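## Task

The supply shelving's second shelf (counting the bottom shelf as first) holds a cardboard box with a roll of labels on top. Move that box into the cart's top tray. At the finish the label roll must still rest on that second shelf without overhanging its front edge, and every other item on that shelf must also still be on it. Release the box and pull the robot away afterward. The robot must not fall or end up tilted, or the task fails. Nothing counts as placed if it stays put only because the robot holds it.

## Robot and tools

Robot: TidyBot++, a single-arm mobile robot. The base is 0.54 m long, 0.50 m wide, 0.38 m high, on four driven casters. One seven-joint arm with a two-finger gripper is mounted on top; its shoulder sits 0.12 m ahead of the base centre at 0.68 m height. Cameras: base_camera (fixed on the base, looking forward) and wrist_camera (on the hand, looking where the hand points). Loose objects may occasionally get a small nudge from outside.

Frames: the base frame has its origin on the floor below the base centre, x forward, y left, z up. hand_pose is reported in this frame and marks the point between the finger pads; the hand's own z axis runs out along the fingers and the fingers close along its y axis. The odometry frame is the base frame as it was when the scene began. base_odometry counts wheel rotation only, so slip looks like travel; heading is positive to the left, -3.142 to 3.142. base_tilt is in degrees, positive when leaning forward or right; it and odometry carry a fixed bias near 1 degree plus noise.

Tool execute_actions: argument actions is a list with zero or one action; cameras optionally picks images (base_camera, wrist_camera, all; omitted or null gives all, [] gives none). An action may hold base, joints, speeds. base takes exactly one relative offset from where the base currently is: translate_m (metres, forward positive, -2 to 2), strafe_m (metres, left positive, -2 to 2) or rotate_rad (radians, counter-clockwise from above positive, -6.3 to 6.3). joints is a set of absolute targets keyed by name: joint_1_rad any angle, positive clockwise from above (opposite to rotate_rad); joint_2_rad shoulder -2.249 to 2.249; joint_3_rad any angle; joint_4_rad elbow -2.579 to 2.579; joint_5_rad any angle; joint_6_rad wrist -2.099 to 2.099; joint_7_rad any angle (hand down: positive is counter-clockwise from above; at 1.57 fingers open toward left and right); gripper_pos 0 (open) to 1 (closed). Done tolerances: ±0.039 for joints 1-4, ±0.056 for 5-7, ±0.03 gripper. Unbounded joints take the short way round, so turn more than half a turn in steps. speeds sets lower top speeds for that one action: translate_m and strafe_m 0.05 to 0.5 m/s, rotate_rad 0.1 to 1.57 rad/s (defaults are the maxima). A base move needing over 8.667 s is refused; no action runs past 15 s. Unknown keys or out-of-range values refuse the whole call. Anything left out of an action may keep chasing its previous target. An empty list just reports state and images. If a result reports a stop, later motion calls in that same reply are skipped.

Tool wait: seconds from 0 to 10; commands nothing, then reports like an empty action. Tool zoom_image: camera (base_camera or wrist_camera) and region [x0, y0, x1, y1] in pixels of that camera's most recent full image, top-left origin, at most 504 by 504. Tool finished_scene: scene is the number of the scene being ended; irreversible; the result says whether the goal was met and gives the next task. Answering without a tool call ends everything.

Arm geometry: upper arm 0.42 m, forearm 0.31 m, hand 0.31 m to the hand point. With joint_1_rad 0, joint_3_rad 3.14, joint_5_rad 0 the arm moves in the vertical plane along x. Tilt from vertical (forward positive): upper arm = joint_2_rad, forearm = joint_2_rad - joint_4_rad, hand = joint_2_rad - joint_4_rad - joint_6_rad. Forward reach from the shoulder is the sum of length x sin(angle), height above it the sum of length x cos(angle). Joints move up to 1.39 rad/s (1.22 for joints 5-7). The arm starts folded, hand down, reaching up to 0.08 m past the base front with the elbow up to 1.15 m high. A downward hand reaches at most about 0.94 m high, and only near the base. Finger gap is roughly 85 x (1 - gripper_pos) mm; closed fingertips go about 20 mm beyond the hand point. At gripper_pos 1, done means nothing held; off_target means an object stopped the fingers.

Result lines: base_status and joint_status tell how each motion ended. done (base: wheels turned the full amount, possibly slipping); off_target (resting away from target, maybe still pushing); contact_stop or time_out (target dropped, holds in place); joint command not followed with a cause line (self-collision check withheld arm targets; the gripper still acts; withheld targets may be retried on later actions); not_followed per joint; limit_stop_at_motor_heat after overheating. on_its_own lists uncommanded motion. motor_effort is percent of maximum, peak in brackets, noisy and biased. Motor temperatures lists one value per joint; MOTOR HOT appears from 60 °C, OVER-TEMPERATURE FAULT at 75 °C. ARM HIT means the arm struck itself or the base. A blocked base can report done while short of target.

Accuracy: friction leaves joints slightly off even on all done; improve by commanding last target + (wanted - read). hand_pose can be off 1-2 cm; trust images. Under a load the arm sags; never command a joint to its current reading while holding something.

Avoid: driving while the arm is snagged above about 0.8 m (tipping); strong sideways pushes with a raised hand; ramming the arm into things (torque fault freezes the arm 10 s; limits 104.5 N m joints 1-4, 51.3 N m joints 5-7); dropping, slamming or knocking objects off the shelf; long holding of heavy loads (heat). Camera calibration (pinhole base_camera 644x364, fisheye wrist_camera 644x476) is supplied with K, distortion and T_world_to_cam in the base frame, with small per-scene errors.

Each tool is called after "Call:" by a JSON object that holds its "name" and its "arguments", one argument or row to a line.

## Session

Call:
{"name": "execute_actions", "arguments": {
  "actions": [
    {"joints":{"joint_6_rad":0.62}}
  ]
}}

Scene clock: 1.77 s.
Motor temperatures (°C, as the motors report them): [38 36 32 35 38 39 43]
base_odometry: x=+0.000 y=+0.000 heading=+0.000 (m, m, rad; odometry frame)
base_tilt: forward=+0.7 right=-0.1 (deg)
base_status: not commanded
joint_positions: joint_1_rad=-0.011 joint_2_rad=-0.366 joint_3_rad=+3.165 joint_4_rad=-2.529 joint_5_rad=+0.001 joint_6_rad=+0.613 joint_7_rad=+1.587 gripper_pos=+0.000
joint_status: all done
motor_effort: joint_1_rad=+0(1) joint_2_rad=-6(6) joint_3_rad=+1(1) joint_4_rad=+18(18) joint_5_rad=-1(1) joint_6_rad=+9(8) joint_7_rad=+0(0) (%)
hand_pose: x=+0.5408 y=-0.0051 z=+0.9055 quat_wxyz=(+0.007, +0.700, -0.001, +0.714) (m; base frame)
pictures: base_camera, wrist_camera
camera_calibration (this result's frames):
wrist_camera: T_world_to_cam=[[0.0391592, -0.999093, -0.0167242, -0.00338405], [0.0598427, 0.0190519, -0.998026, 0.933298], [0.997439, 0.0380811, 0.0605344, -0.459931], [0, 0, 0, 1]] pos_world=[0.403034, -0.00364741, 0.959241]
Images, in order (width x height): base_camera 644x364, wrist_camera 644x476.

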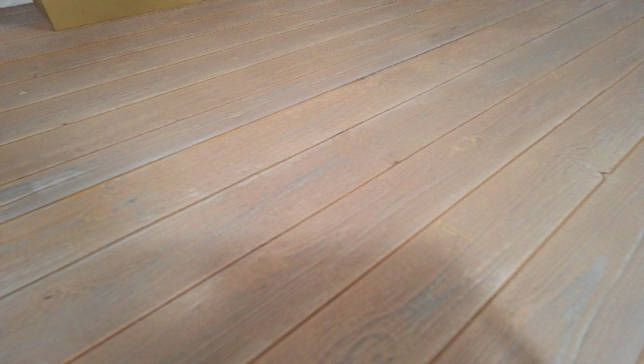

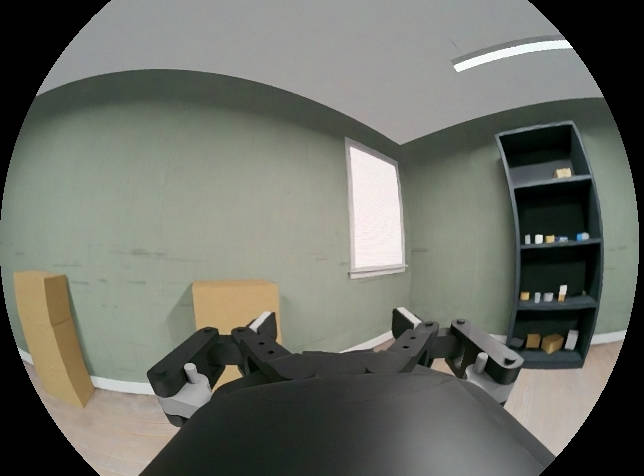

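Call:
{"name": "execute_actions", "arguments": {
  "actions": [
    {"base":{"rotate_rad":-1.0}}
  ]
}}

Scene clock: 4.33 s.
Motor temperatures (°C, as the motors report them): [38 36 32 35 38 39 43]
base_odometry: x=+0.000 y=+0.000 heading=-0.999 (m, m, rad; odometry frame)
base_tilt: forward=+0.6 right=-0.1 (deg)
base_status: done
joint_positions: joint_1_rad=-0.011 joint_2_rad=-0.366 joint_3_rad=+3.165 joint_4_rad=-2.529 joint_5_rad=+0.001 joint_6_rad=+0.613 joint_7_rad=+1.587 gripper_pos=+0.000
joint_status: not commanded
motor_effort: joint_1_rad=+0(1) joint_2_rad=-6(6) joint_3_rad=+1(1) joint_4_rad=+18(18) joint_5_rad=-1(0) joint_6_rad=+9(9) joint_7_rad=+0(0) (%)
hand_pose: x=+0.5408 y=-0.0051 z=+0.9055 quat_wxyz=(+0.007, +0.700, -0.001, +0.714) (m; base frame)
pictures: base_camera, wrist_camera
camera_calibration (this result's frames):
wrist_camera: T_world_to_cam=[[0.039159, -0.999093, -0.0167244, -0.00338389], [0.0598429, 0.019052, -0.998026, 0.933298], [0.997439, 0.0380809, 0.0605347, -0.459931], [0, 0, 0, 1]] pos_world=[0.403034, -0.00364748, 0.959241]
Images, in order (width x height): base_camera 644x364, wrist_camera 644x476.

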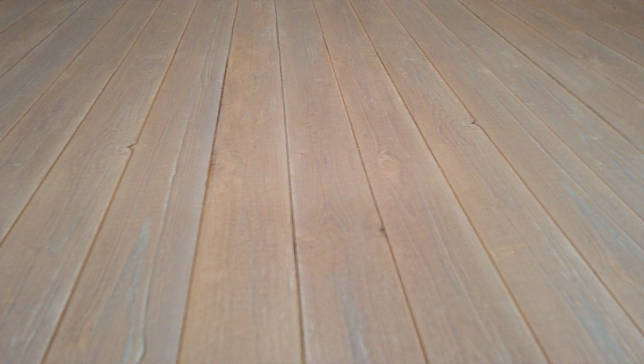

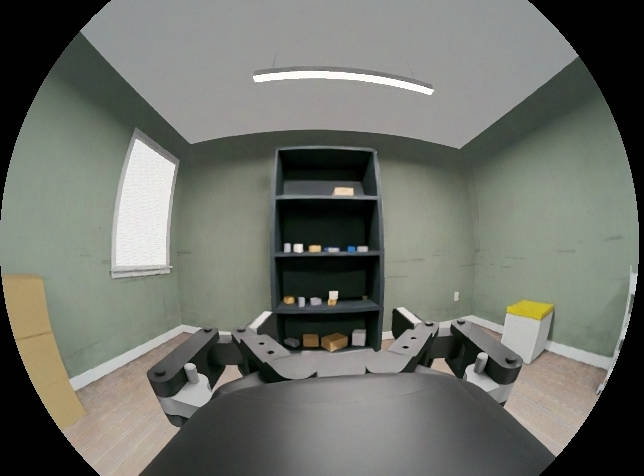

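Call:
{"name": "execute_actions", "arguments": {
  "actions": [
    {"base":{"translate_m":1.1}}
  ]
}}

Call:
{"name": "zoom_image", "arguments": {
  "camera": "wrist_camera",
  "region": [200,220,480,400]
}}

Scene clock: 8.43 s.
Motor temperatures (°C, as the motors report them): [38 36 32 35 38 39 43]
base_odometry: x=+0.594 y=-0.926 heading=-1.000 (m, m, rad; odometry frame)
base_tilt: forward=+0.6 right=-0.1 (deg)
base_status: done
joint_positions: joint_1_rad=-0.011 joint_2_rad=-0.366 joint_3_rad=+3.165 joint_4_rad=-2.529 joint_5_rad=+0.001 joint_6_rad=+0.613 joint_7_rad=+1.587 gripper_pos=+0.000
joint_status: not commanded
motor_effort: joint_1_rad=+0(1) joint_2_rad=-6(8) joint_3_rad=+1(1) joint_4_rad=+18(19) joint_5_rad=-1(1) joint_6_rad=+10(10) joint_7_rad=+0(0) (%)
hand_pose: x=+0.5407 y=-0.0051 z=+0.9056 quat_wxyz=(+0.007, +0.700, -0.001, +0.714) (m; base frame)
pictures: base_camera, wrist_camera
camera_calibration (this result's frames):
wrist_camera: T_world_to_cam=[[0.0391646, -0.999093, -0.0167152, -0.00339053], [0.0601847, 0.0190563, -0.998005, 0.933242], [0.997419, 0.0380805, 0.0608764, -0.460155], [0, 0, 0, 1]] pos_world=[0.402933, -0.00364861, 0.959336]
Images, in order (width x height): base_camera 644x364, wrist_camera 644x476.

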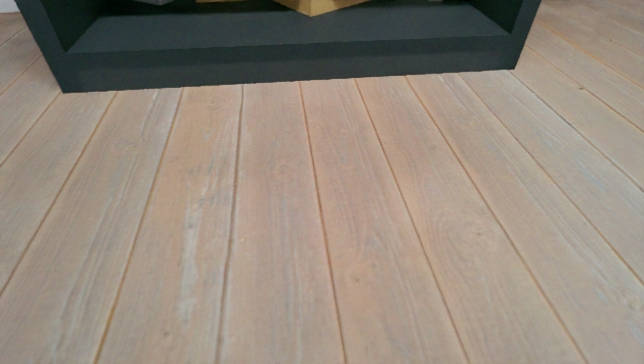

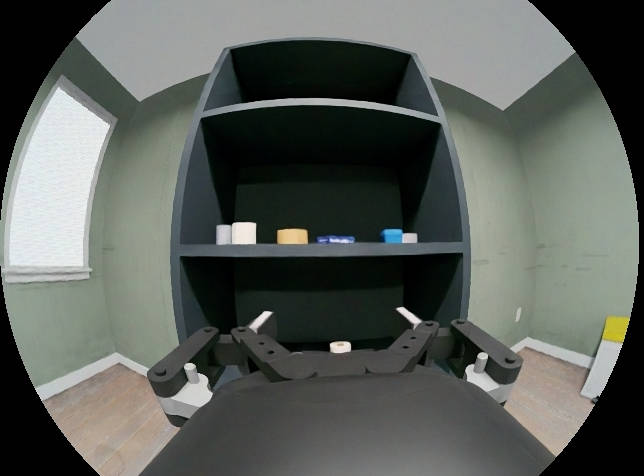

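Region (200, 220, 480, 400) of wrist_camera's 644x476 image, scaled by 1.800; it fills the top 324 rows of this view, and the rest is white.

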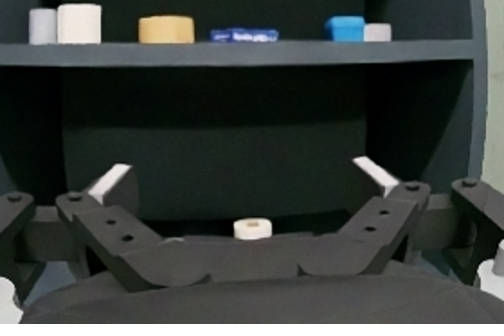

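Call:
{"name": "execute_actions", "arguments": {
  "actions": [
    {"base":{"rotate_rad":0.10}}
  ],
  "cameras": []
}}

Call:
{"name": "execute_actions", "arguments": {
  "actions": [
    {"base":{"translate_m":-0.2}}
  ],
  "cameras": []
}}

Call:
{"name": "execute_actions", "arguments": {
  "actions": [
    {"base":{"strafe_m":-0.16},"joints":{"joint_1_rad":0,"joint_2_rad":0.97,"joint_3_rad":3.14,"joint_4_rad":-1.67,"joint_5_rad":0,"joint_6_rad":1.05}}
  ]
}}

Call:
{"name": "zoom_image", "arguments": {
  "camera": "wrist_camera",
  "region": [180,180,480,360]
}}

Scene clock: 11.27 s.
Motor temperatures (°C, as the motors report them): [38 36 32 35 38 39 43]
base_odometry: x=+0.594 y=-0.926 heading=-0.900 (m, m, rad; odometry frame)
base_tilt: forward=+0.6 right=-0.1 (deg)
base_status: done
joint_positions: joint_1_rad=-0.011 joint_2_rad=-0.366 joint_3_rad=+3.165 joint_4_rad=-2.529 joint_5_rad=+0.001 joint_6_rad=+0.613 joint_7_rad=+1.587 gripper_pos=+0.000
joint_status: not commanded
motor_effort: joint_1_rad=+0(2) joint_2_rad=-5(6) joint_3_rad=+1(1) joint_4_rad=+18(18) joint_5_rad=-1(0) joint_6_rad=+9(9) joint_7_rad=+0(0) (%)
hand_pose: x=+0.5407 y=-0.0051 z=+0.9056 quat_wxyz=(+0.007, +0.700, -0.001, +0.714) (m; base frame)
pictures: none
No camera images: the call's "cameras" was empty. Leave "cameras" out to get every camera's image.

Scene clock: 12.90 s.
Motor temperatures (°C, as the motors report them): [38 36 32 35 38 39 43]
base_odometry: x=+0.469 y=-0.770 heading=-0.899 (m, m, rad; odometry frame)
base_tilt: forward=+0.7 right=-0.1 (deg)
base_status: done
joint_positions: joint_1_rad=-0.011 joint_2_rad=-0.368 joint_3_rad=+3.165 joint_4_rad=-2.529 joint_5_rad=+0.001 joint_6_rad=+0.613 joint_7_rad=+1.587 gripper_pos=+0.000
joint_status: not commanded
motor_effort: joint_1_rad=+0(0) joint_2_rad=-5(8) joint_3_rad=+0(0) joint_4_rad=+18(19) joint_5_rad=-1(1) joint_6_rad=+9(10) joint_7_rad=+0(0) (%)
hand_pose: x=+0.5401 y=-0.0051 z=+0.9066 quat_wxyz=(+0.007, +0.699, -0.001, +0.715) (m; base frame)
pictures: none
No camera images: the call's "cameras" was empty. Leave "cameras" out to get every camera's image.

Scene clock: 15.50 s.
Motor temperatures (°C, as the motors report them): [38 36 32 35 38 39 43]
base_odometry: x=+0.344 y=-0.869 heading=-0.899 (m, m, rad; odometry frame)
base_tilt: forward=+0.7 right=-0.1 (deg)
base_status: done
joint_positions: joint_1_rad=-0.011 joint_2_rad=+0.963 joint_3_rad=+3.165 joint_4_rad=-1.686 joint_5_rad=+0.001 joint_6_rad=+1.021 joint_7_rad=+1.587 gripper_pos=+0.000
joint_status: all done
motor_effort: joint_1_rad=+0(1) joint_2_rad=-39(41) joint_3_rad=+0(3) joint_4_rad=+12(18) joint_5_rad=-1(1) joint_6_rad=+9(10) joint_7_rad=+0(0) (%)
hand_pose: x=+0.9241 y=-0.0013 z=+0.6277 quat_wxyz=(+0.013, +0.727, +0.012, +0.687) (m; base frame)
pictures: base_camera, wrist_camera
camera_calibration (this result's frames):
wrist_camera: T_world_to_cam=[[0.0474197, -0.998851, 0.0068837, -0.041721], [-0.0167384, -0.00768509, -0.99983, 0.704893], [0.998735, 0.0472964, -0.0170836, -0.778106], [0, 0, 0, 1]] pos_world=[0.790899, 0.000545784, 0.691767]
Images, in order (width x height): base_camera 644x364, wrist_camera 644x476.

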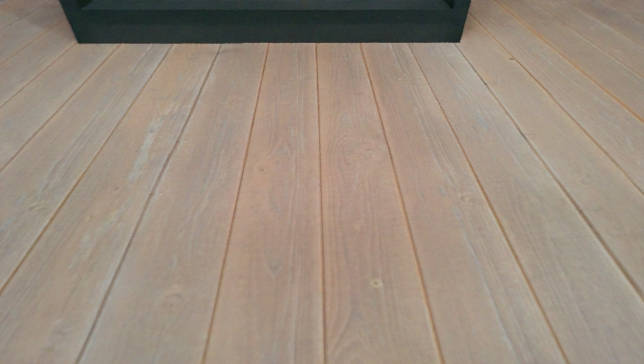

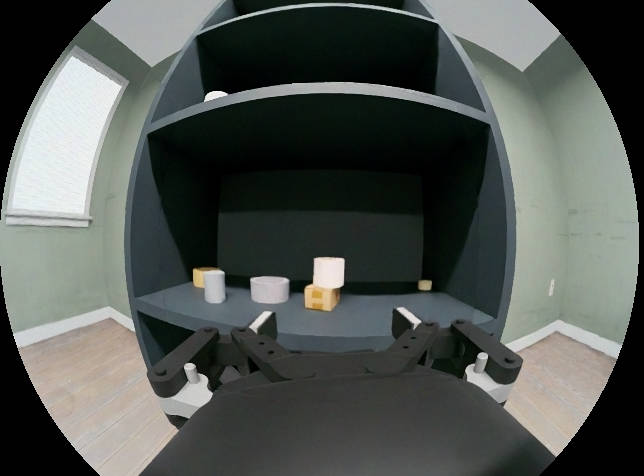

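Region (180, 180, 480, 360) of wrist_camera's 644x476 image, scaled by 1.680; it fills the top 302 rows of this view, and the rest is white.

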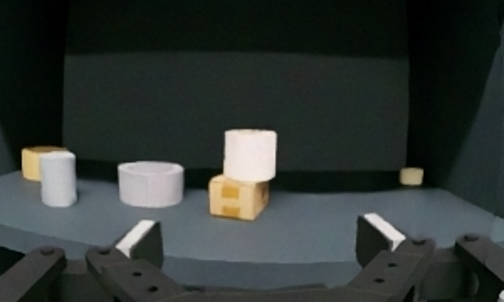

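Call:
{"name": "execute_actions", "arguments": {
  "actions": [
    {"base":{"translate_m":0.25},"joints":{"joint_2_rad":1.02,"joint_6_rad":1.09}}
  ],
  "cameras": ["wrist_camera"]
}}

Call:
{"name": "zoom_image", "arguments": {
  "camera": "wrist_camera",
  "region": [220,200,460,380]
}}

Scene clock: 18.30 s.
Motor temperatures (°C, as the motors report them): [38 36 32 35 38 39 43]
base_odometry: x=+0.499 y=-1.065 heading=-0.900 (m, m, rad; odometry frame)
base_tilt: forward=+0.7 right=-0.1 (deg)
base_status: done
joint_positions: joint_1_rad=-0.011 joint_2_rad=+1.011 joint_3_rad=+3.165 joint_4_rad=-1.677 joint_5_rad=+0.001 joint_6_rad=+1.063 joint_7_rad=+1.587 gripper_pos=+0.000
joint_status: all done
motor_effort: joint_1_rad=+0(1) joint_2_rad=-40(42) joint_3_rad=+0(0) joint_4_rad=+11(14) joint_5_rad=-2(1) joint_6_rad=+9(10) joint_7_rad=+0(0) (%)
hand_pose: x=+0.9242 y=-0.0008 z=+0.6057 quat_wxyz=(+0.013, +0.726, +0.013, +0.688) (m; base frame)
pictures: wrist_camera
camera_calibration (this result's frames):
wrist_camera: T_world_to_cam=[[0.0486785, -0.998789, 0.00715444, -0.0423546], [-0.0145071, -0.00786918, -0.999864, 0.680842], [0.998709, 0.0485681, -0.0148726, -0.779896], [0, 0, 0, 1]] pos_world=[0.790828, 0.000932482, 0.669453]
Images, in order (width x height): wrist_camera 644x476.

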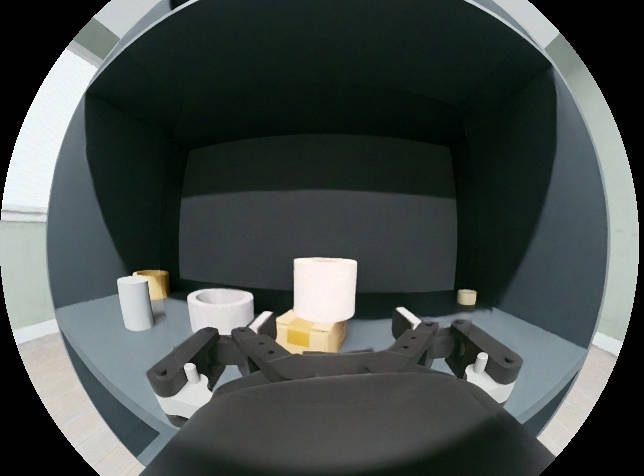

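Region (220, 200, 460, 380) of wrist_camera's 644x476 image, scaled by 2.100; it fills the top 378 rows of this view, and the rest is white.

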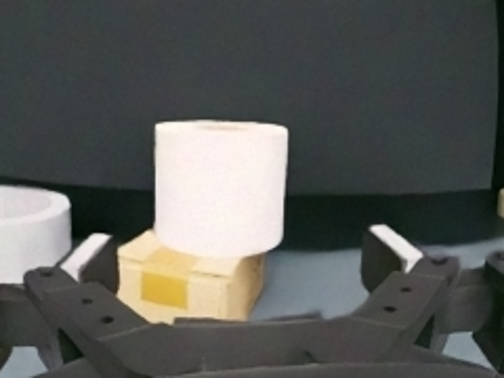

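Call:
{"name": "execute_actions", "arguments": {
  "actions": [
    {"base":{"strafe_m":0.008},"speeds":{"strafe_m":0.05}}
  ],
  "cameras": []
}}

Call:
{"name": "execute_actions", "arguments": {
  "actions": [
    {"base":{"translate_m":0.06},"speeds":{"translate_m":0.06}}
  ],
  "cameras": ["wrist_camera"]
}}

Scene clock: 19.80 s.
Motor temperatures (°C, as the motors report them): [38 36 32 35 38 39 43]
base_odometry: x=+0.506 y=-1.061 heading=-0.900 (m, m, rad; odometry frame)
base_tilt: forward=+0.7 right=-0.1 (deg)
base_status: done
joint_positions: joint_1_rad=-0.008 joint_2_rad=+1.011 joint_3_rad=+3.161 joint_4_rad=-1.677 joint_5_rad=+0.001 joint_6_rad=+1.063 joint_7_rad=+1.587 gripper_pos=+0.000
joint_status: not commanded
motor_effort: joint_1_rad=-1(3) joint_2_rad=-39(41) joint_3_rad=+0(1) joint_4_rad=+12(12) joint_5_rad=-1(2) joint_6_rad=+10(9) joint_7_rad=+1(0) (%)
hand_pose: x=+0.9242 y=-0.0012 z=+0.6057 quat_wxyz=(+0.012, +0.726, +0.011, +0.688) (m; base frame)
pictures: none
No camera images: the call's "cameras" was empty. Leave "cameras" out to get every camera's image.

Scene clock: 21.30 s.
Motor temperatures (°C, as the motors report them): [38 36 32 35 38 39 43]
base_odometry: x=+0.543 y=-1.107 heading=-0.900 (m, m, rad; odometry frame)
base_tilt: forward=+0.6 right=-0.2 (deg)
base_status: done
joint_positions: joint_1_rad=-0.008 joint_2_rad=+1.011 joint_3_rad=+3.161 joint_4_rad=-1.677 joint_5_rad=+0.001 joint_6_rad=+1.064 joint_7_rad=+1.587 gripper_pos=+0.000
joint_status: not commanded
motor_effort: joint_1_rad=+0(5) joint_2_rad=-40(42) joint_3_rad=+1(2) joint_4_rad=+11(13) joint_5_rad=-1(0) joint_6_rad=+10(10) joint_7_rad=+0(0) (%)
hand_pose: x=+0.9242 y=-0.0015 z=+0.6059 quat_wxyz=(+0.012, +0.726, +0.011, +0.688) (m; base frame)
pictures: wrist_camera
camera_calibration (this result's frames):
wrist_camera: T_world_to_cam=[[0.0474167, -0.998868, 0.00389425, -0.0399854], [-0.0137953, -0.00455312, -0.999894, 0.680455], [0.99878, 0.0473579, -0.0139956, -0.780484], [0, 0, 0, 1]] pos_world=[0.790814, 0.000120133, 0.669616]
Images, in order (width x height): wrist_camera 644x476.

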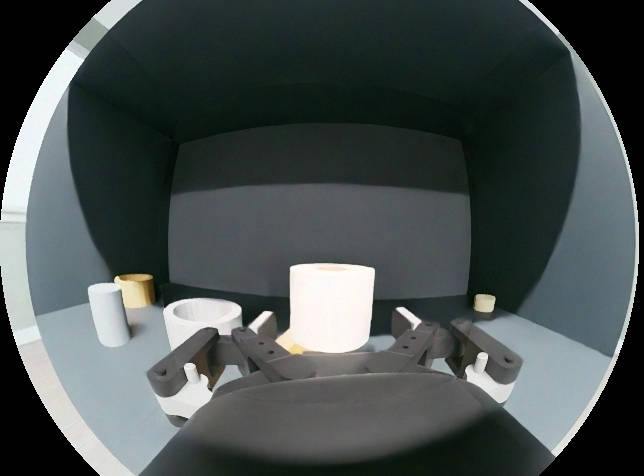

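Centered (332).

Call:
{"name": "execute_actions", "arguments": {
  "actions": [
    {"base":{"translate_m":0.05},"speeds":{"translate_m":0.06}}
  ],
  "cameras": ["wrist_camera"]
}}

Call:
{"name": "execute_actions", "arguments": {
  "actions": [
    {"joints":{"gripper_pos":0.4}}
  ],
  "cameras": ["wrist_camera"]
}}

Scene clock: 23.13 s.
Motor temperatures (°C, as the motors report them): [38 36 32 35 38 39 43]
base_odometry: x=+0.574 y=-1.146 heading=-0.899 (m, m, rad; odometry frame)
base_tilt: forward=+0.7 right=-0.1 (deg)
base_status: done
joint_positions: joint_1_rad=-0.008 joint_2_rad=+1.011 joint_3_rad=+3.160 joint_4_rad=-1.677 joint_5_rad=+0.001 joint_6_rad=+1.064 joint_7_rad=+1.587 gripper_pos=+0.000
joint_status: not commanded
motor_effort: joint_1_rad=+0(4) joint_2_rad=-40(41) joint_3_rad=+0(2) joint_4_rad=+12(13) joint_5_rad=-1(2) joint_6_rad=+9(9) joint_7_rad=+0(0) (%)
hand_pose: x=+0.9243 y=-0.0015 z=+0.6060 quat_wxyz=(+0.012, +0.726, +0.011, +0.688) (m; base frame)
pictures: wrist_camera
camera_calibration (this result's frames):
wrist_camera: T_world_to_cam=[[0.047395, -0.998869, 0.0037411, -0.039881], [-0.0135879, -0.00438968, -0.999898, 0.680354], [0.998784, 0.0473393, -0.0137806, -0.780662], [0, 0, 0, 1]] pos_world=[0.790848, 0.000106666, 0.669676]
Images, in order (width x height): wrist_camera 644x476.

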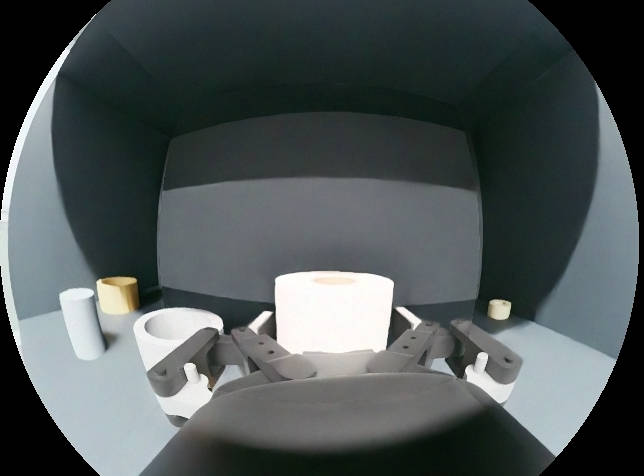

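Scene clock: 23.90 s.
Motor temperatures (°C, as the motors report them): [38 37 32 35 38 39 43]
base_odometry: x=+0.574 y=-1.146 heading=-0.899 (m, m, rad; odometry frame)
base_tilt: forward=+0.7 right=-0.1 (deg)
base_status: not commanded
joint_positions: joint_1_rad=-0.008 joint_2_rad=+1.011 joint_3_rad=+3.160 joint_4_rad=-1.677 joint_5_rad=+0.001 joint_6_rad=+1.064 joint_7_rad=+1.587 gripper_pos=+0.238
joint_status: gripper_pos off_target (ended at +0.238, target +0.400)
motor_effort: joint_1_rad=+0(1) joint_2_rad=-39(40) joint_3_rad=+1(0) joint_4_rad=+11(11) joint_5_rad=-1(1) joint_6_rad=+9(9) joint_7_rad=+0(0) (%)
hand_pose: x=+0.9243 y=-0.0015 z=+0.6061 quat_wxyz=(+0.012, +0.725, +0.011, +0.688) (m; base frame)
pictures: wrist_camera
camera_calibration (this result's frames):
wrist_camera: T_world_to_cam=[[0.047398, -0.998869, 0.00375273, -0.0398901], [-0.0133502, -0.00439009, -0.999901, 0.68021], [0.998787, 0.0473432, -0.0135432, -0.780812], [0, 0, 0, 1]] pos_world=[0.790836, 0.000107408, 0.669718]
Images, in order (width x height): wrist_camera 644x476.

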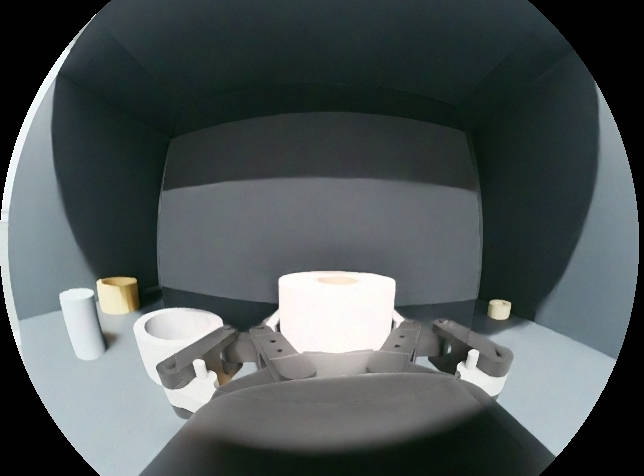

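Call:
{"name": "execute_actions", "arguments": {
  "actions": [
    {"joints":{"gripper_pos":0.6,"joint_2_rad":0.95,"joint_6_rad":1.0}}
  ],
  "cameras": ["wrist_camera"]
}}

Call:
{"name": "execute_actions", "arguments": {
  "actions": [
    {"base":{"strafe_m":-0.18},"speeds":{"strafe_m":0.15}}
  ],
  "cameras": ["wrist_camera"]
}}

Scene clock: 25.47 s.
Motor temperatures (°C, as the motors report them): [38 37 32 35 38 39 43]
base_odometry: x=+0.574 y=-1.146 heading=-0.899 (m, m, rad; odometry frame)
base_tilt: forward=+0.7 right=-0.2 (deg)
base_status: not commanded
joint_positions: joint_1_rad=-0.008 joint_2_rad=+0.968 joint_3_rad=+3.160 joint_4_rad=-1.677 joint_5_rad=+0.001 joint_6_rad=+1.020 joint_7_rad=+1.587 gripper_pos=+0.238
joint_status: gripper_pos off_target (ended at +0.238, target +0.600); the others done
motor_effort: joint_1_rad=+0(0) joint_2_rad=-41(43) joint_3_rad=+0(0) joint_4_rad=+13(13) joint_5_rad=-1(1) joint_6_rad=+10(10) joint_7_rad=+0(0) (%)
hand_pose: x=+0.9263 y=-0.0017 z=+0.6266 quat_wxyz=(+0.012, +0.726, +0.011, +0.687) (m; base frame)
pictures: wrist_camera
camera_calibration (this result's frames):
wrist_camera: T_world_to_cam=[[0.0466893, -0.998904, 0.0032636, -0.0393009], [-0.0150539, -0.00397041, -0.999879, 0.702371], [0.998796, 0.0466346, -0.0152228, -0.781525], [0, 0, 0, 1]] pos_world=[0.792992, -0.0000230457, 0.690517]
Images, in order (width x height): wrist_camera 644x476.

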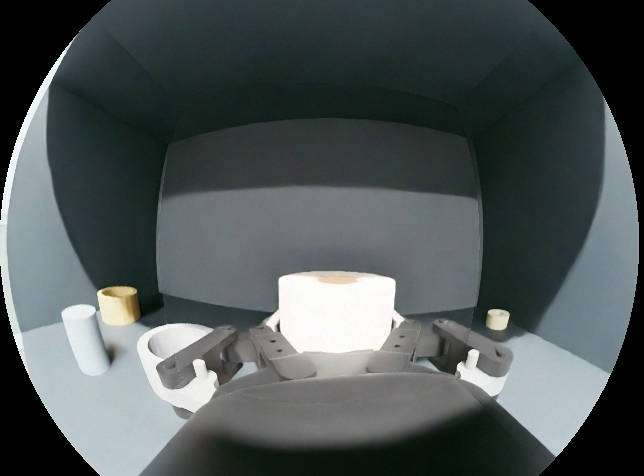

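Scene clock: 27.37 s.
Motor temperatures (°C, as the motors report them): [38 37 32 35 38 39 43]
base_odometry: x=+0.434 y=-1.259 heading=-0.899 (m, m, rad; odometry frame)
base_tilt: forward=+0.7 right=-0.1 (deg)
base_status: done
joint_positions: joint_1_rad=+0.001 joint_2_rad=+0.968 joint_3_rad=+3.157 joint_4_rad=-1.677 joint_5_rad=+0.001 joint_6_rad=+1.020 joint_7_rad=+1.587 gripper_pos=+0.238
joint_status: not commanded
motor_effort: joint_1_rad=+0(4) joint_2_rad=-41(42) joint_3_rad=+0(1) joint_4_rad=+13(14) joint_5_rad=-1(2) joint_6_rad=+10(11) joint_7_rad=+0(0) (%)
hand_pose: x=+0.9263 y=-0.0067 z=+0.6266 quat_wxyz=(+0.013, +0.726, +0.007, +0.687) (m; base frame)
pictures: wrist_camera
camera_calibration (this result's frames):
wrist_camera: T_world_to_cam=[[0.040282, -0.999188, 0.000374859, -0.0365672], [-0.0152764, -0.000990984, -0.999883, 0.702532], [0.999072, 0.0402715, -0.0153039, -0.781485], [0, 0, 0, 1]] pos_world=[0.792964, -0.00436975, 0.690503]
Images, in order (width x height): wrist_camera 644x476.

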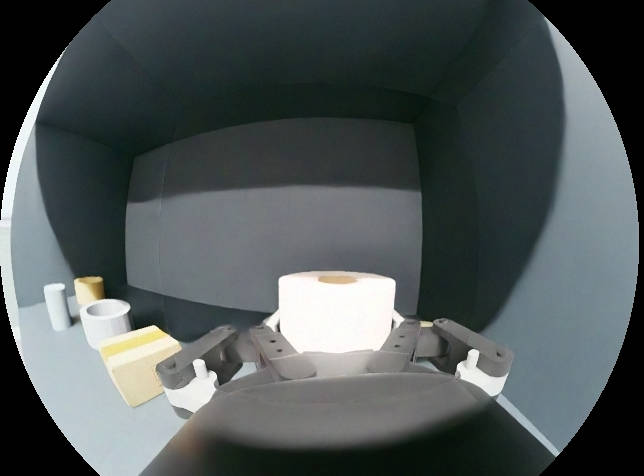

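Call:
{"name": "execute_actions", "arguments": {
  "actions": [
    {"joints":{"joint_2_rad":1.09,"joint_6_rad":1.15}}
  ],
  "cameras": ["wrist_camera"]
}}

Call:
{"name": "execute_actions", "arguments": {
  "actions": [
    {"joints":{"joint_2_rad":1.135,"joint_6_rad":1.19}}
  ],
  "cameras": ["wrist_camera"]
}}

Scene clock: 29.17 s.
Motor temperatures (°C, as the motors report them): [38 37 32 35 38 39 43]
base_odometry: x=+0.434 y=-1.259 heading=-0.899 (m, m, rad; odometry frame)
base_tilt: forward=+0.6 right=-0.1 (deg)
base_status: not commanded
joint_positions: joint_1_rad=+0.001 joint_2_rad=+1.087 joint_3_rad=+3.157 joint_4_rad=-1.676 joint_5_rad=+0.001 joint_6_rad=+1.124 joint_7_rad=+1.587 gripper_pos=+0.238
joint_status: all done
motor_effort: joint_1_rad=+0(1) joint_2_rad=-42(43) joint_3_rad=+1(0) joint_4_rad=+11(13) joint_5_rad=-1(1) joint_6_rad=+10(11) joint_7_rad=+0(0) (%)
hand_pose: x=+0.9183 y=-0.0063 z=+0.5638 quat_wxyz=(+0.013, +0.731, +0.008, +0.682) (m; base frame)
pictures: wrist_camera
camera_calibration (this result's frames):
wrist_camera: T_world_to_cam=[[0.0417094, -0.99913, 0.000551521, -0.0372003], [-0.0289593, -0.0017607, -0.999579, 0.651995], [0.99871, 0.0416759, -0.0290075, -0.76644], [0, 0, 0, 1]] pos_world=[0.785884, -0.00407785, 0.629508]
Images, in order (width x height): wrist_camera 644x476.

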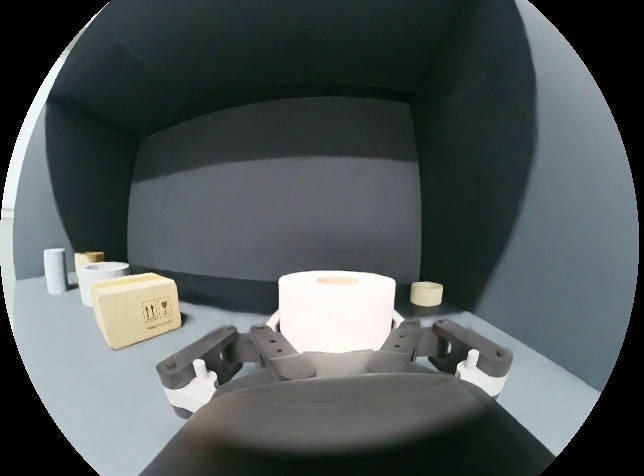

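Scene clock: 29.87 s.
Motor temperatures (°C, as the motors report them): [38 37 32 35 38 39 43]
base_odometry: x=+0.434 y=-1.259 heading=-0.899 (m, m, rad; odometry frame)
base_tilt: forward=+0.7 right=-0.1 (deg)
base_status: not commanded
joint_positions: joint_1_rad=+0.001 joint_2_rad=+1.102 joint_3_rad=+3.157 joint_4_rad=-1.676 joint_5_rad=+0.001 joint_6_rad=+1.171 joint_7_rad=+1.587 gripper_pos=+0.238
joint_status: all done
motor_effort: joint_1_rad=-2(2) joint_2_rad=-37(42) joint_3_rad=+0(1) joint_4_rad=+9(11) joint_5_rad=+0(0) joint_6_rad=+8(11) joint_7_rad=+0(0) (%)
hand_pose: x=+0.9174 y=-0.0061 z=+0.5666 quat_wxyz=(+0.013, +0.720, +0.008, +0.694) (m; base frame)
pictures: wrist_camera
camera_calibration (this result's frames):
wrist_camera: T_world_to_cam=[[0.0423187, -0.999102, 0.00221562, -0.0384656], [0.00315376, -0.00208402, -0.999993, 0.625519], [0.999099, 0.0423254, 0.00306273, -0.783964], [0, 0, 0, 1]] pos_world=[0.782913, -0.00394586, 0.628001]
Images, in order (width x height): wrist_camera 644x476.

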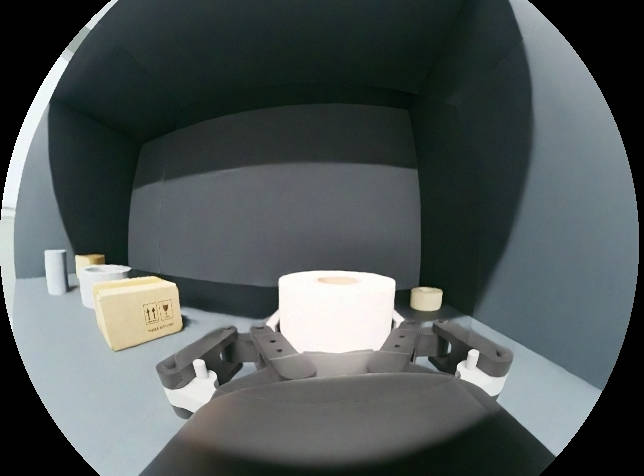

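Contact. Release and withdraw.

Call:
{"name": "execute_actions", "arguments": {
  "actions": [
    {"joints":{"gripper_pos":0,"joint_2_rad":1.09,"joint_6_rad":1.13}}
  ],
  "cameras": []
}}

Call:
{"name": "execute_actions", "arguments": {
  "actions": [
    {"base":{"translate_m":-0.22},"speeds":{"translate_m":0.2}}
  ],
  "cameras": ["wrist_camera"]
}}

Scene clock: 31.33 s.
Motor temperatures (°C, as the motors report them): [38 37 32 35 38 39 43]
base_odometry: x=+0.434 y=-1.259 heading=-0.899 (m, m, rad; odometry frame)
base_tilt: forward=+0.7 right=-0.1 (deg)
base_status: not commanded
joint_positions: joint_1_rad=+0.001 joint_2_rad=+1.099 joint_3_rad=+3.157 joint_4_rad=-1.676 joint_5_rad=+0.001 joint_6_rad=+1.159 joint_7_rad=+1.587 gripper_pos=+0.000
joint_status: all done
motor_effort: joint_1_rad=-1(2) joint_2_rad=-39(42) joint_3_rad=+0(1) joint_4_rad=+10(11) joint_5_rad=-1(1) joint_6_rad=+8(10) joint_7_rad=+0(0) (%)
hand_pose: x=+0.9176 y=-0.0061 z=+0.5657 quat_wxyz=(+0.013, +0.723, +0.008, +0.691) (m; base frame)
pictures: none
No camera images: the call's "cameras" was empty. Leave "cameras" out to get every camera's image.

Scene clock: 33.20 s.
Motor temperatures (°C, as the motors report them): [38 37 32 35 38 39 43]
base_odometry: x=+0.296 y=-1.087 heading=-0.899 (m, m, rad; odometry frame)
base_tilt: forward=+0.6 right=-0.1 (deg)
base_status: done
joint_positions: joint_1_rad=+0.001 joint_2_rad=+1.099 joint_3_rad=+3.157 joint_4_rad=-1.675 joint_5_rad=+0.001 joint_6_rad=+1.158 joint_7_rad=+1.587 gripper_pos=+0.000
joint_status: not commanded
motor_effort: joint_1_rad=+0(1) joint_2_rad=-40(42) joint_3_rad=+0(0) joint_4_rad=+10(12) joint_5_rad=-1(1) joint_6_rad=+10(10) joint_7_rad=+0(0) (%)
hand_pose: x=+0.9179 y=-0.0061 z=+0.5657 quat_wxyz=(+0.013, +0.723, +0.008, +0.691) (m; base frame)
pictures: wrist_camera
camera_calibration (this result's frames):
wrist_camera: T_world_to_cam=[[0.0421849, -0.999108, 0.0017267, -0.0381174], [-0.00554239, -0.00196223, -0.999983, 0.632634], [0.999094, 0.0421746, -0.00562022, -0.779545], [0, 0, 0, 1]] pos_world=[0.783953, -0.00396504, 0.628307]
Images, in order (width x height): wrist_camera 644x476.

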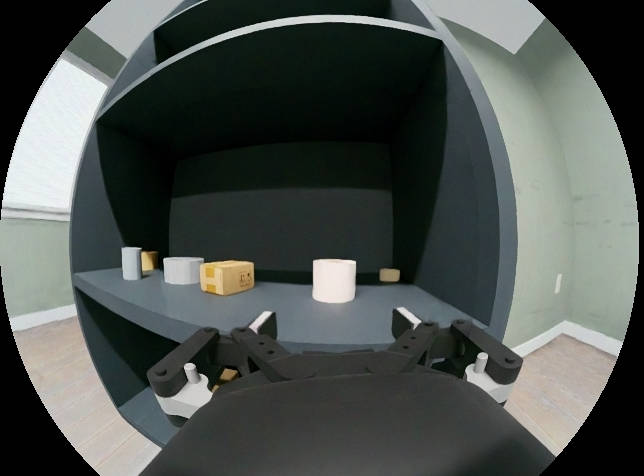

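Call:
{"name": "execute_actions", "arguments": {
  "actions": [
    {"base":{"strafe_m":0.2},"speeds":{"strafe_m":0.3},"joints":{"joint_6_rad":1.11}}
  ],
  "cameras": ["wrist_camera"]
}}

Call:
{"name": "zoom_image", "arguments": {
  "camera": "wrist_camera",
  "region": [220,200,460,380]
}}

Scene clock: 35.57 s.
Motor temperatures (°C, as the motors report them): [38 37 32 35 38 39 43]
base_odometry: x=+0.453 y=-0.962 heading=-0.898 (m, m, rad; odometry frame)
base_tilt: forward=+0.6 right=-0.2 (deg)
base_status: done
joint_positions: joint_1_rad=-0.006 joint_2_rad=+1.099 joint_3_rad=+3.154 joint_4_rad=-1.675 joint_5_rad=+0.001 joint_6_rad=+1.136 joint_7_rad=+1.587 gripper_pos=+0.000
joint_status: all done
motor_effort: joint_1_rad=+0(5) joint_2_rad=-40(41) joint_3_rad=+0(2) joint_4_rad=+10(11) joint_5_rad=-1(2) joint_6_rad=+9(9) joint_7_rad=+0(0) (%)
hand_pose: x=+0.9175 y=+0.0006 z=+0.5590 quat_wxyz=(+0.009, +0.730, +0.010, +0.683) (m; base frame)
pictures: wrist_camera
camera_calibration (this result's frames):
wrist_camera: T_world_to_cam=[[0.0500013, -0.998747, -0.00190987, -0.0365415], [-0.0270862, 0.000555517, -0.999633, 0.645537], [0.998382, 0.0500347, -0.0270245, -0.766884], [0, 0, 0, 1]] pos_world=[0.784955, 0.00151649, 0.624506]
Images, in order (width x height): wrist_camera 644x476.

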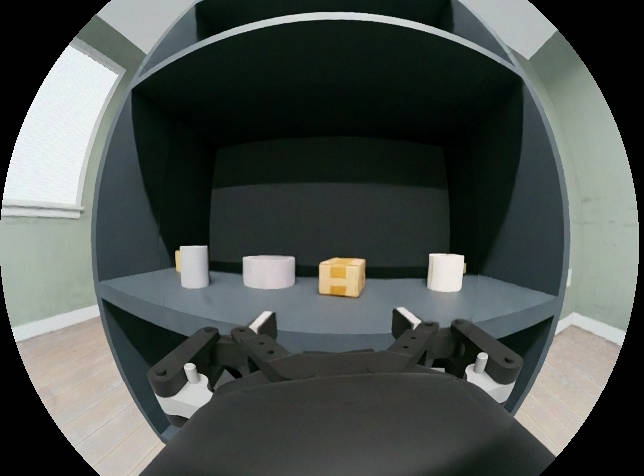

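Region (220, 200, 460, 380) of wrist_camera's 644x476 image, scaled by 2.100; it fills the top 378 rows of this view, and the rest is white.

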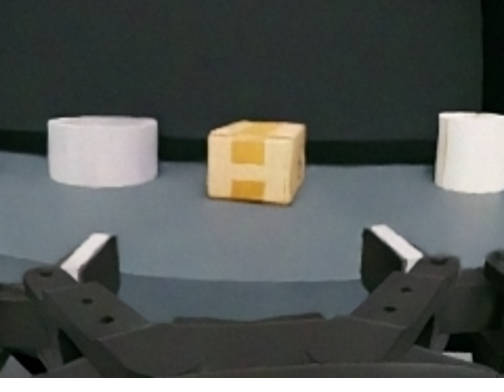

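Call:
{"name": "execute_actions", "arguments": {
  "actions": [
    {"base":{"strafe_m":-0.017},"speeds":{"strafe_m":0.05}}
  ],
  "cameras": []
}}

Call:
{"name": "execute_actions", "arguments": {
  "actions": [
    {"base":{"translate_m":0.12},"speeds":{"translate_m":0.12}}
  ],
  "cameras": ["wrist_camera"]
}}

Scene clock: 37.27 s.
Motor temperatures (°C, as the motors report them): [38 37 32 35 38 39 43]
base_odometry: x=+0.439 y=-0.973 heading=-0.898 (m, m, rad; odometry frame)
base_tilt: forward=+0.6 right=-0.1 (deg)
base_status: done
joint_positions: joint_1_rad=-0.004 joint_2_rad=+1.098 joint_3_rad=+3.154 joint_4_rad=-1.675 joint_5_rad=+0.001 joint_6_rad=+1.136 joint_7_rad=+1.587 gripper_pos=+0.000
joint_status: not commanded
motor_effort: joint_1_rad=+0(5) joint_2_rad=-40(42) joint_3_rad=+0(1) joint_4_rad=+10(11) joint_5_rad=-1(2) joint_6_rad=+10(10) joint_7_rad=-1(0) (%)
hand_pose: x=+0.9175 y=-0.0007 z=+0.5591 quat_wxyz=(+0.010, +0.730, +0.010, +0.683) (m; base frame)
pictures: none
No camera images: the call's "cameras" was empty. Leave "cameras" out to get every camera's image.

Scene clock: 38.87 s.
Motor temperatures (°C, as the motors report them): [38 37 32 35 38 39 43]
base_odometry: x=+0.514 y=-1.066 heading=-0.898 (m, m, rad; odometry frame)
base_tilt: forward=+0.6 right=-0.1 (deg)
base_status: done
joint_positions: joint_1_rad=-0.004 joint_2_rad=+1.098 joint_3_rad=+3.154 joint_4_rad=-1.675 joint_5_rad=+0.001 joint_6_rad=+1.136 joint_7_rad=+1.587 gripper_pos=+0.000
joint_status: not commanded
motor_effort: joint_1_rad=-1(1) joint_2_rad=-40(41) joint_3_rad=+0(0) joint_4_rad=+10(12) joint_5_rad=-1(1) joint_6_rad=+9(9) joint_7_rad=+0(0) (%)
hand_pose: x=+0.9176 y=-0.0007 z=+0.5592 quat_wxyz=(+0.010, +0.730, +0.010, +0.683) (m; base frame)
pictures: wrist_camera
camera_calibration (this result's frames):
wrist_camera: T_world_to_cam=[[0.0483814, -0.998827, -0.00195687, -0.0363198], [-0.0270425, 0.000648564, -0.999634, 0.645673], [0.998463, 0.0484166, -0.0269794, -0.767022], [0, 0, 0, 1]] pos_world=[0.785061, 0.000440626, 0.624672]
Images, in order (width x height): wrist_camera 644x476.

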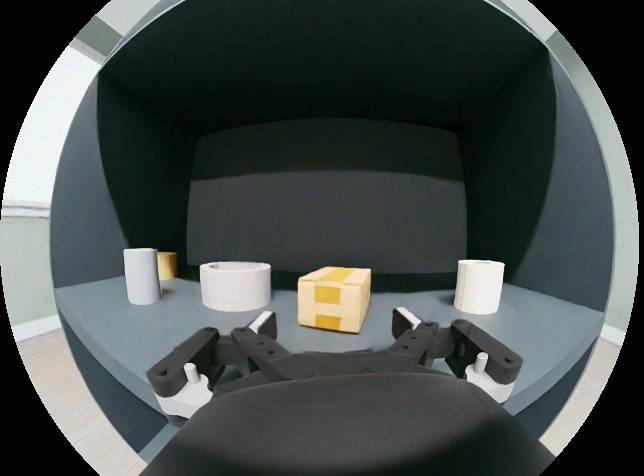

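Call:
{"name": "execute_actions", "arguments": {
  "actions": [
    {"base":{"translate_m":0.085},"speeds":{"translate_m":0.07}}
  ],
  "cameras": ["wrist_camera"]
}}

Call:
{"name": "execute_actions", "arguments": {
  "actions": [
    {"joints":{"gripper_pos":0.6}}
  ],
  "cameras": ["wrist_camera"]
}}

Scene clock: 43.40 s.
Motor temperatures (°C, as the motors report them): [38 37 32 35 38 39 43]
base_odometry: x=+0.566 y=-1.130 heading=-0.898 (m, m, rad; odometry frame)
base_tilt: forward=+0.6 right=-0.2 (deg)
base_status: translate_m time_out (by the wheels' count: +0.082 of +0.085)
joint_positions: joint_1_rad=-0.004 joint_2_rad=+1.025 joint_3_rad=+3.151 joint_4_rad=-1.842 joint_5_rad=+0.001 joint_6_rad=+1.135 joint_7_rad=+1.587 gripper_pos=+0.000
joint_status: not commanded
motor_effort: joint_1_rad=+0(4) joint_2_rad=-29(41) joint_3_rad=+1(3) joint_4_rad=+37(44) joint_5_rad=-1(2) joint_6_rad=+7(10) joint_7_rad=+0(0) (%)
hand_pose: x=+0.8711 y=+0.0002 z=+0.5474 quat_wxyz=(+0.008, +0.762, +0.009, +0.648) (m; base frame)
pictures: wrist_camera
camera_calibration (this result's frames):
wrist_camera: T_world_to_cam=[[0.0477451, -0.998812, -0.00977177, -0.0282935], [-0.12188, 0.00388428, -0.992537, 0.711369], [0.991396, 0.0485797, -0.12155, -0.663017], [0, 0, 0, 1]] pos_world=[0.745365, 0.00118616, 0.625194]
Images, in order (width x height): wrist_camera 644x476.

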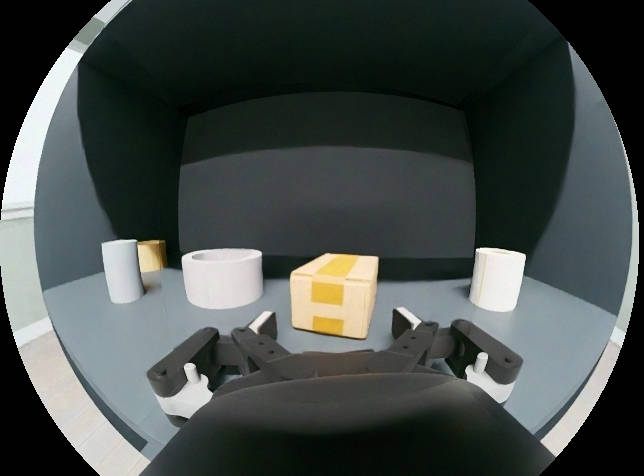

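not run: a stop came earlier in this reply.

Call:
{"name": "execute_actions", "arguments": {
  "actions": [
    {"base":{"translate_m":-0.12},"speeds":{"translate_m":0.12},"joints":{"joint_4_rad":-1.67}}
  ],
  "cameras": []
}}

Call:
{"name": "execute_actions", "arguments": {
  "actions": [
    {"joints":{"joint_2_rad":0.99,"joint_4_rad":-1.67,"joint_6_rad":0.88}}
  ],
  "cameras": ["wrist_camera"]
}}

Scene clock: 46.70 s.
Motor temperatures (°C, as the motors report them): [38 37 32 35 38 39 43]
base_odometry: x=+0.491 y=-1.036 heading=-0.898 (m, m, rad; odometry frame)
base_tilt: forward=+0.7 right=-0.1 (deg)
base_status: done
joint_positions: joint_1_rad=-0.004 joint_2_rad=+1.088 joint_3_rad=+3.151 joint_4_rad=-1.665 joint_5_rad=+0.001 joint_6_rad=+1.131 joint_7_rad=+1.587 gripper_pos=+0.000
joint_status: all done
motor_effort: joint_1_rad=+0(3) joint_2_rad=-40(42) joint_3_rad=+0(1) joint_4_rad=+11(39) joint_5_rad=-1(1) joint_6_rad=+9(11) joint_7_rad=+0(0) (%)
hand_pose: x=+0.9217 y=+0.0005 z=+0.5704 quat_wxyz=(+0.009, +0.725, +0.009, +0.689) (m; base frame)
pictures: none
No camera images: the call's "cameras" was empty. Leave "cameras" out to get every camera's image.

Scene clock: 47.67 s.
Motor temperatures (°C, as the motors report them): [38 37 32 35 38 39 43]
base_odometry: x=+0.491 y=-1.036 heading=-0.898 (m, m, rad; odometry frame)
base_tilt: forward=+0.6 right=-0.2 (deg)
base_status: not commanded
joint_positions: joint_1_rad=-0.004 joint_2_rad=+0.995 joint_3_rad=+3.151 joint_4_rad=-1.665 joint_5_rad=+0.001 joint_6_rad=+0.905 joint_7_rad=+1.587 gripper_pos=+0.000
joint_status: all done
motor_effort: joint_1_rad=+0(0) joint_2_rad=-40(43) joint_3_rad=+0(0) joint_4_rad=+12(12) joint_5_rad=-1(1) joint_6_rad=+9(9) joint_7_rad=+0(0) (%)
hand_pose: x=+0.9235 y=-0.0001 z=+0.5749 quat_wxyz=(+0.009, +0.769, +0.009, +0.639) (m; base frame)
pictures: wrist_camera
camera_calibration (this result's frames):
wrist_camera: T_world_to_cam=[[0.0466556, -0.998852, -0.0108264, -0.0292211], [-0.144654, 0.00396811, -0.989474, 0.76435], [0.988382, 0.0477306, -0.144303, -0.695735], [0, 0, 0, 1]] pos_world=[0.799581, 0.000987262, 0.655592]
Images, in order (width x height): wrist_camera 644x476.

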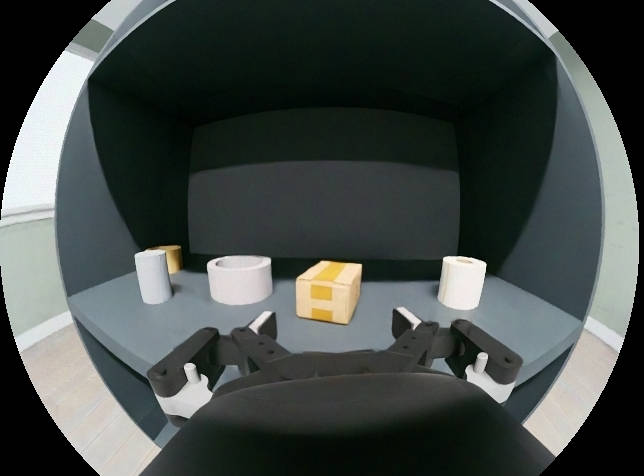

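Call:
{"name": "execute_actions", "arguments": {
  "actions": [
    {"base":{"translate_m":0.115},"speeds":{"translate_m":0.08},"joints":{"joint_6_rad":0.85}}
  ],
  "cameras": ["wrist_camera"]
}}

Scene clock: 50.27 s.
Motor temperatures (°C, as the motors report them): [38 37 32 35 38 39 43]
base_odometry: x=+0.563 y=-1.126 heading=-0.898 (m, m, rad; odometry frame)
base_tilt: forward=+0.6 right=-0.1 (deg)
base_status: done
joint_positions: joint_1_rad=-0.004 joint_2_rad=+0.995 joint_3_rad=+3.151 joint_4_rad=-1.665 joint_5_rad=+0.001 joint_6_rad=+0.875 joint_7_rad=+1.587 gripper_pos=+0.000
joint_status: all done
motor_effort: joint_1_rad=+0(5) joint_2_rad=-40(42) joint_3_rad=+0(3) joint_4_rad=+12(13) joint_5_rad=-1(2) joint_6_rad=+9(9) joint_7_rad=+0(0) (%)
hand_pose: x=+0.9216 y=-0.0001 z=+0.5658 quat_wxyz=(+0.008, +0.779, +0.009, +0.627) (m; base frame)
pictures: wrist_camera
camera_calibration (this result's frames):
wrist_camera: T_world_to_cam=[[0.0460893, -0.998862, -0.0122366, -0.0279634], [-0.174515, 0.00401002, -0.984646, 0.779788], [0.983575, 0.0475171, -0.174132, -0.673861], [0, 0, 0, 1]] pos_world=[0.800167, 0.000961343, 0.650133]
Images, in order (width x height): wrist_camera 644x476.

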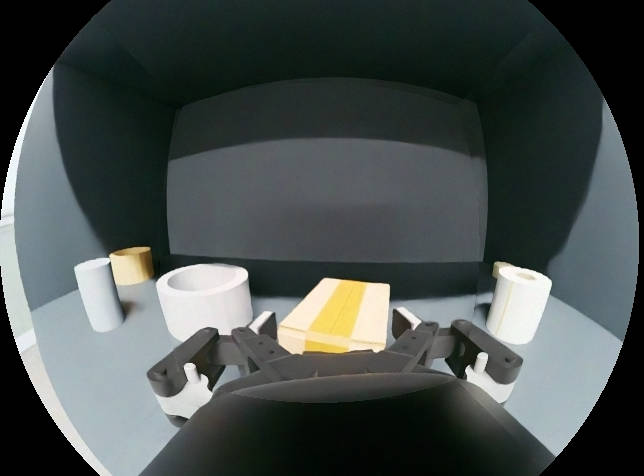

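Call:
{"name": "execute_actions", "arguments": {
  "actions": [
    {"joints":{"gripper_pos":0.7}}
  ],
  "cameras": ["wrist_camera"]
}}

Call:
{"name": "execute_actions", "arguments": {
  "actions": [
    {"joints":{"joint_2_rad":0.92}}
  ],
  "cameras": ["wrist_camera"]
}}

Scene clock: 51.87 s.
Motor temperatures (°C, as the motors report them): [38 37 32 35 38 39 43]
base_odometry: x=+0.563 y=-1.126 heading=-0.898 (m, m, rad; odometry frame)
base_tilt: forward=+0.6 right=-0.2 (deg)
base_status: not commanded
joint_positions: joint_1_rad=-0.004 joint_2_rad=+0.995 joint_3_rad=+3.151 joint_4_rad=-1.665 joint_5_rad=+0.001 joint_6_rad=+0.875 joint_7_rad=+1.587 gripper_pos=+0.346
joint_status: gripper_pos off_target (ended at +0.346, target +0.700)
motor_effort: joint_1_rad=+0(1) joint_2_rad=-39(40) joint_3_rad=+0(0) joint_4_rad=+11(12) joint_5_rad=-1(1) joint_6_rad=+9(9) joint_7_rad=+0(1) (%)
hand_pose: x=+0.9216 y=-0.0001 z=+0.5660 quat_wxyz=(+0.008, +0.779, +0.009, +0.627) (m; base frame)
pictures: wrist_camera
camera_calibration (this result's frames):
wrist_camera: T_world_to_cam=[[0.0460926, -0.998862, -0.0122253, -0.0279716], [-0.174248, 0.00401118, -0.984694, 0.779789], [0.983622, 0.0475173, -0.173865, -0.674049], [0, 0, 0, 1]] pos_world=[0.800176, 0.000961376, 0.650317]
Images, in order (width x height): wrist_camera 644x476.

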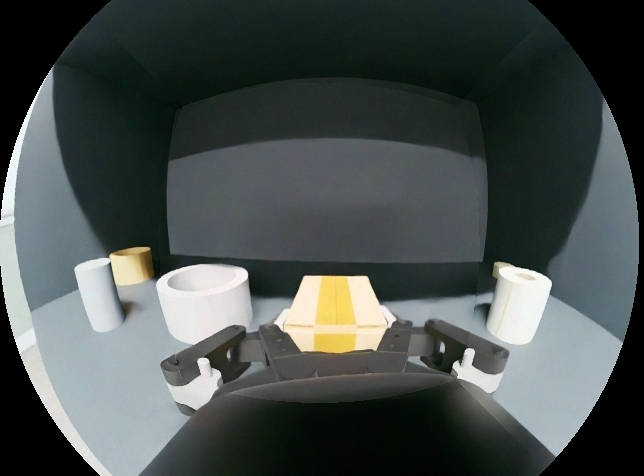

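Scene clock: 52.80 s.
Motor temperatures (°C, as the motors report them): [38 37 32 35 38 39 43]
base_odometry: x=+0.563 y=-1.126 heading=-0.898 (m, m, rad; odometry frame)
base_tilt: forward=+0.7 right=-0.2 (deg)
base_status: not commanded
joint_positions: joint_1_rad=-0.004 joint_2_rad=+0.932 joint_3_rad=+3.151 joint_4_rad=-1.667 joint_5_rad=+0.001 joint_6_rad=+0.870 joint_7_rad=+1.587 gripper_pos=+0.346
joint_status: all done
motor_effort: joint_1_rad=+0(0) joint_2_rad=-41(44) joint_3_rad=+0(0) joint_4_rad=+13(14) joint_5_rad=-1(1) joint_6_rad=+10(11) joint_7_rad=+0(0) (%)
hand_pose: x=+0.9265 y=-0.0001 z=+0.6145 quat_wxyz=(+0.009, +0.761, +0.009, +0.649) (m; base frame)
pictures: wrist_camera
camera_calibration (this result's frames):
wrist_camera: T_world_to_cam=[[0.0466616, -0.998862, -0.00986744, -0.0295737], [-0.11853, 0.00427185, -0.992941, 0.781809], [0.991853, 0.0475019, -0.118196, -0.712235], [0, 0, 0, 1]] pos_world=[0.80048, 0.000952655, 0.691816]
Images, in order (width x height): wrist_camera 644x476.

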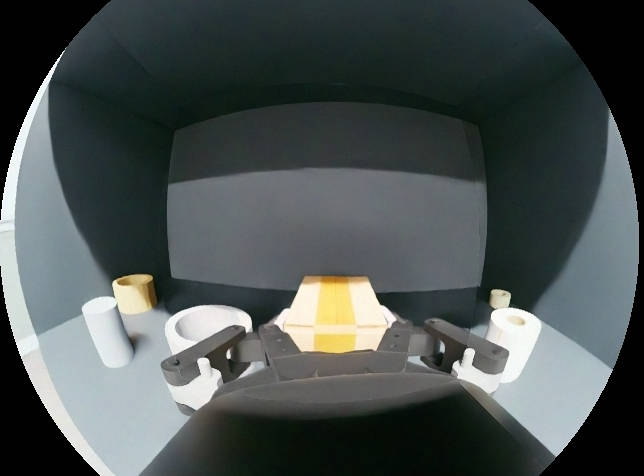

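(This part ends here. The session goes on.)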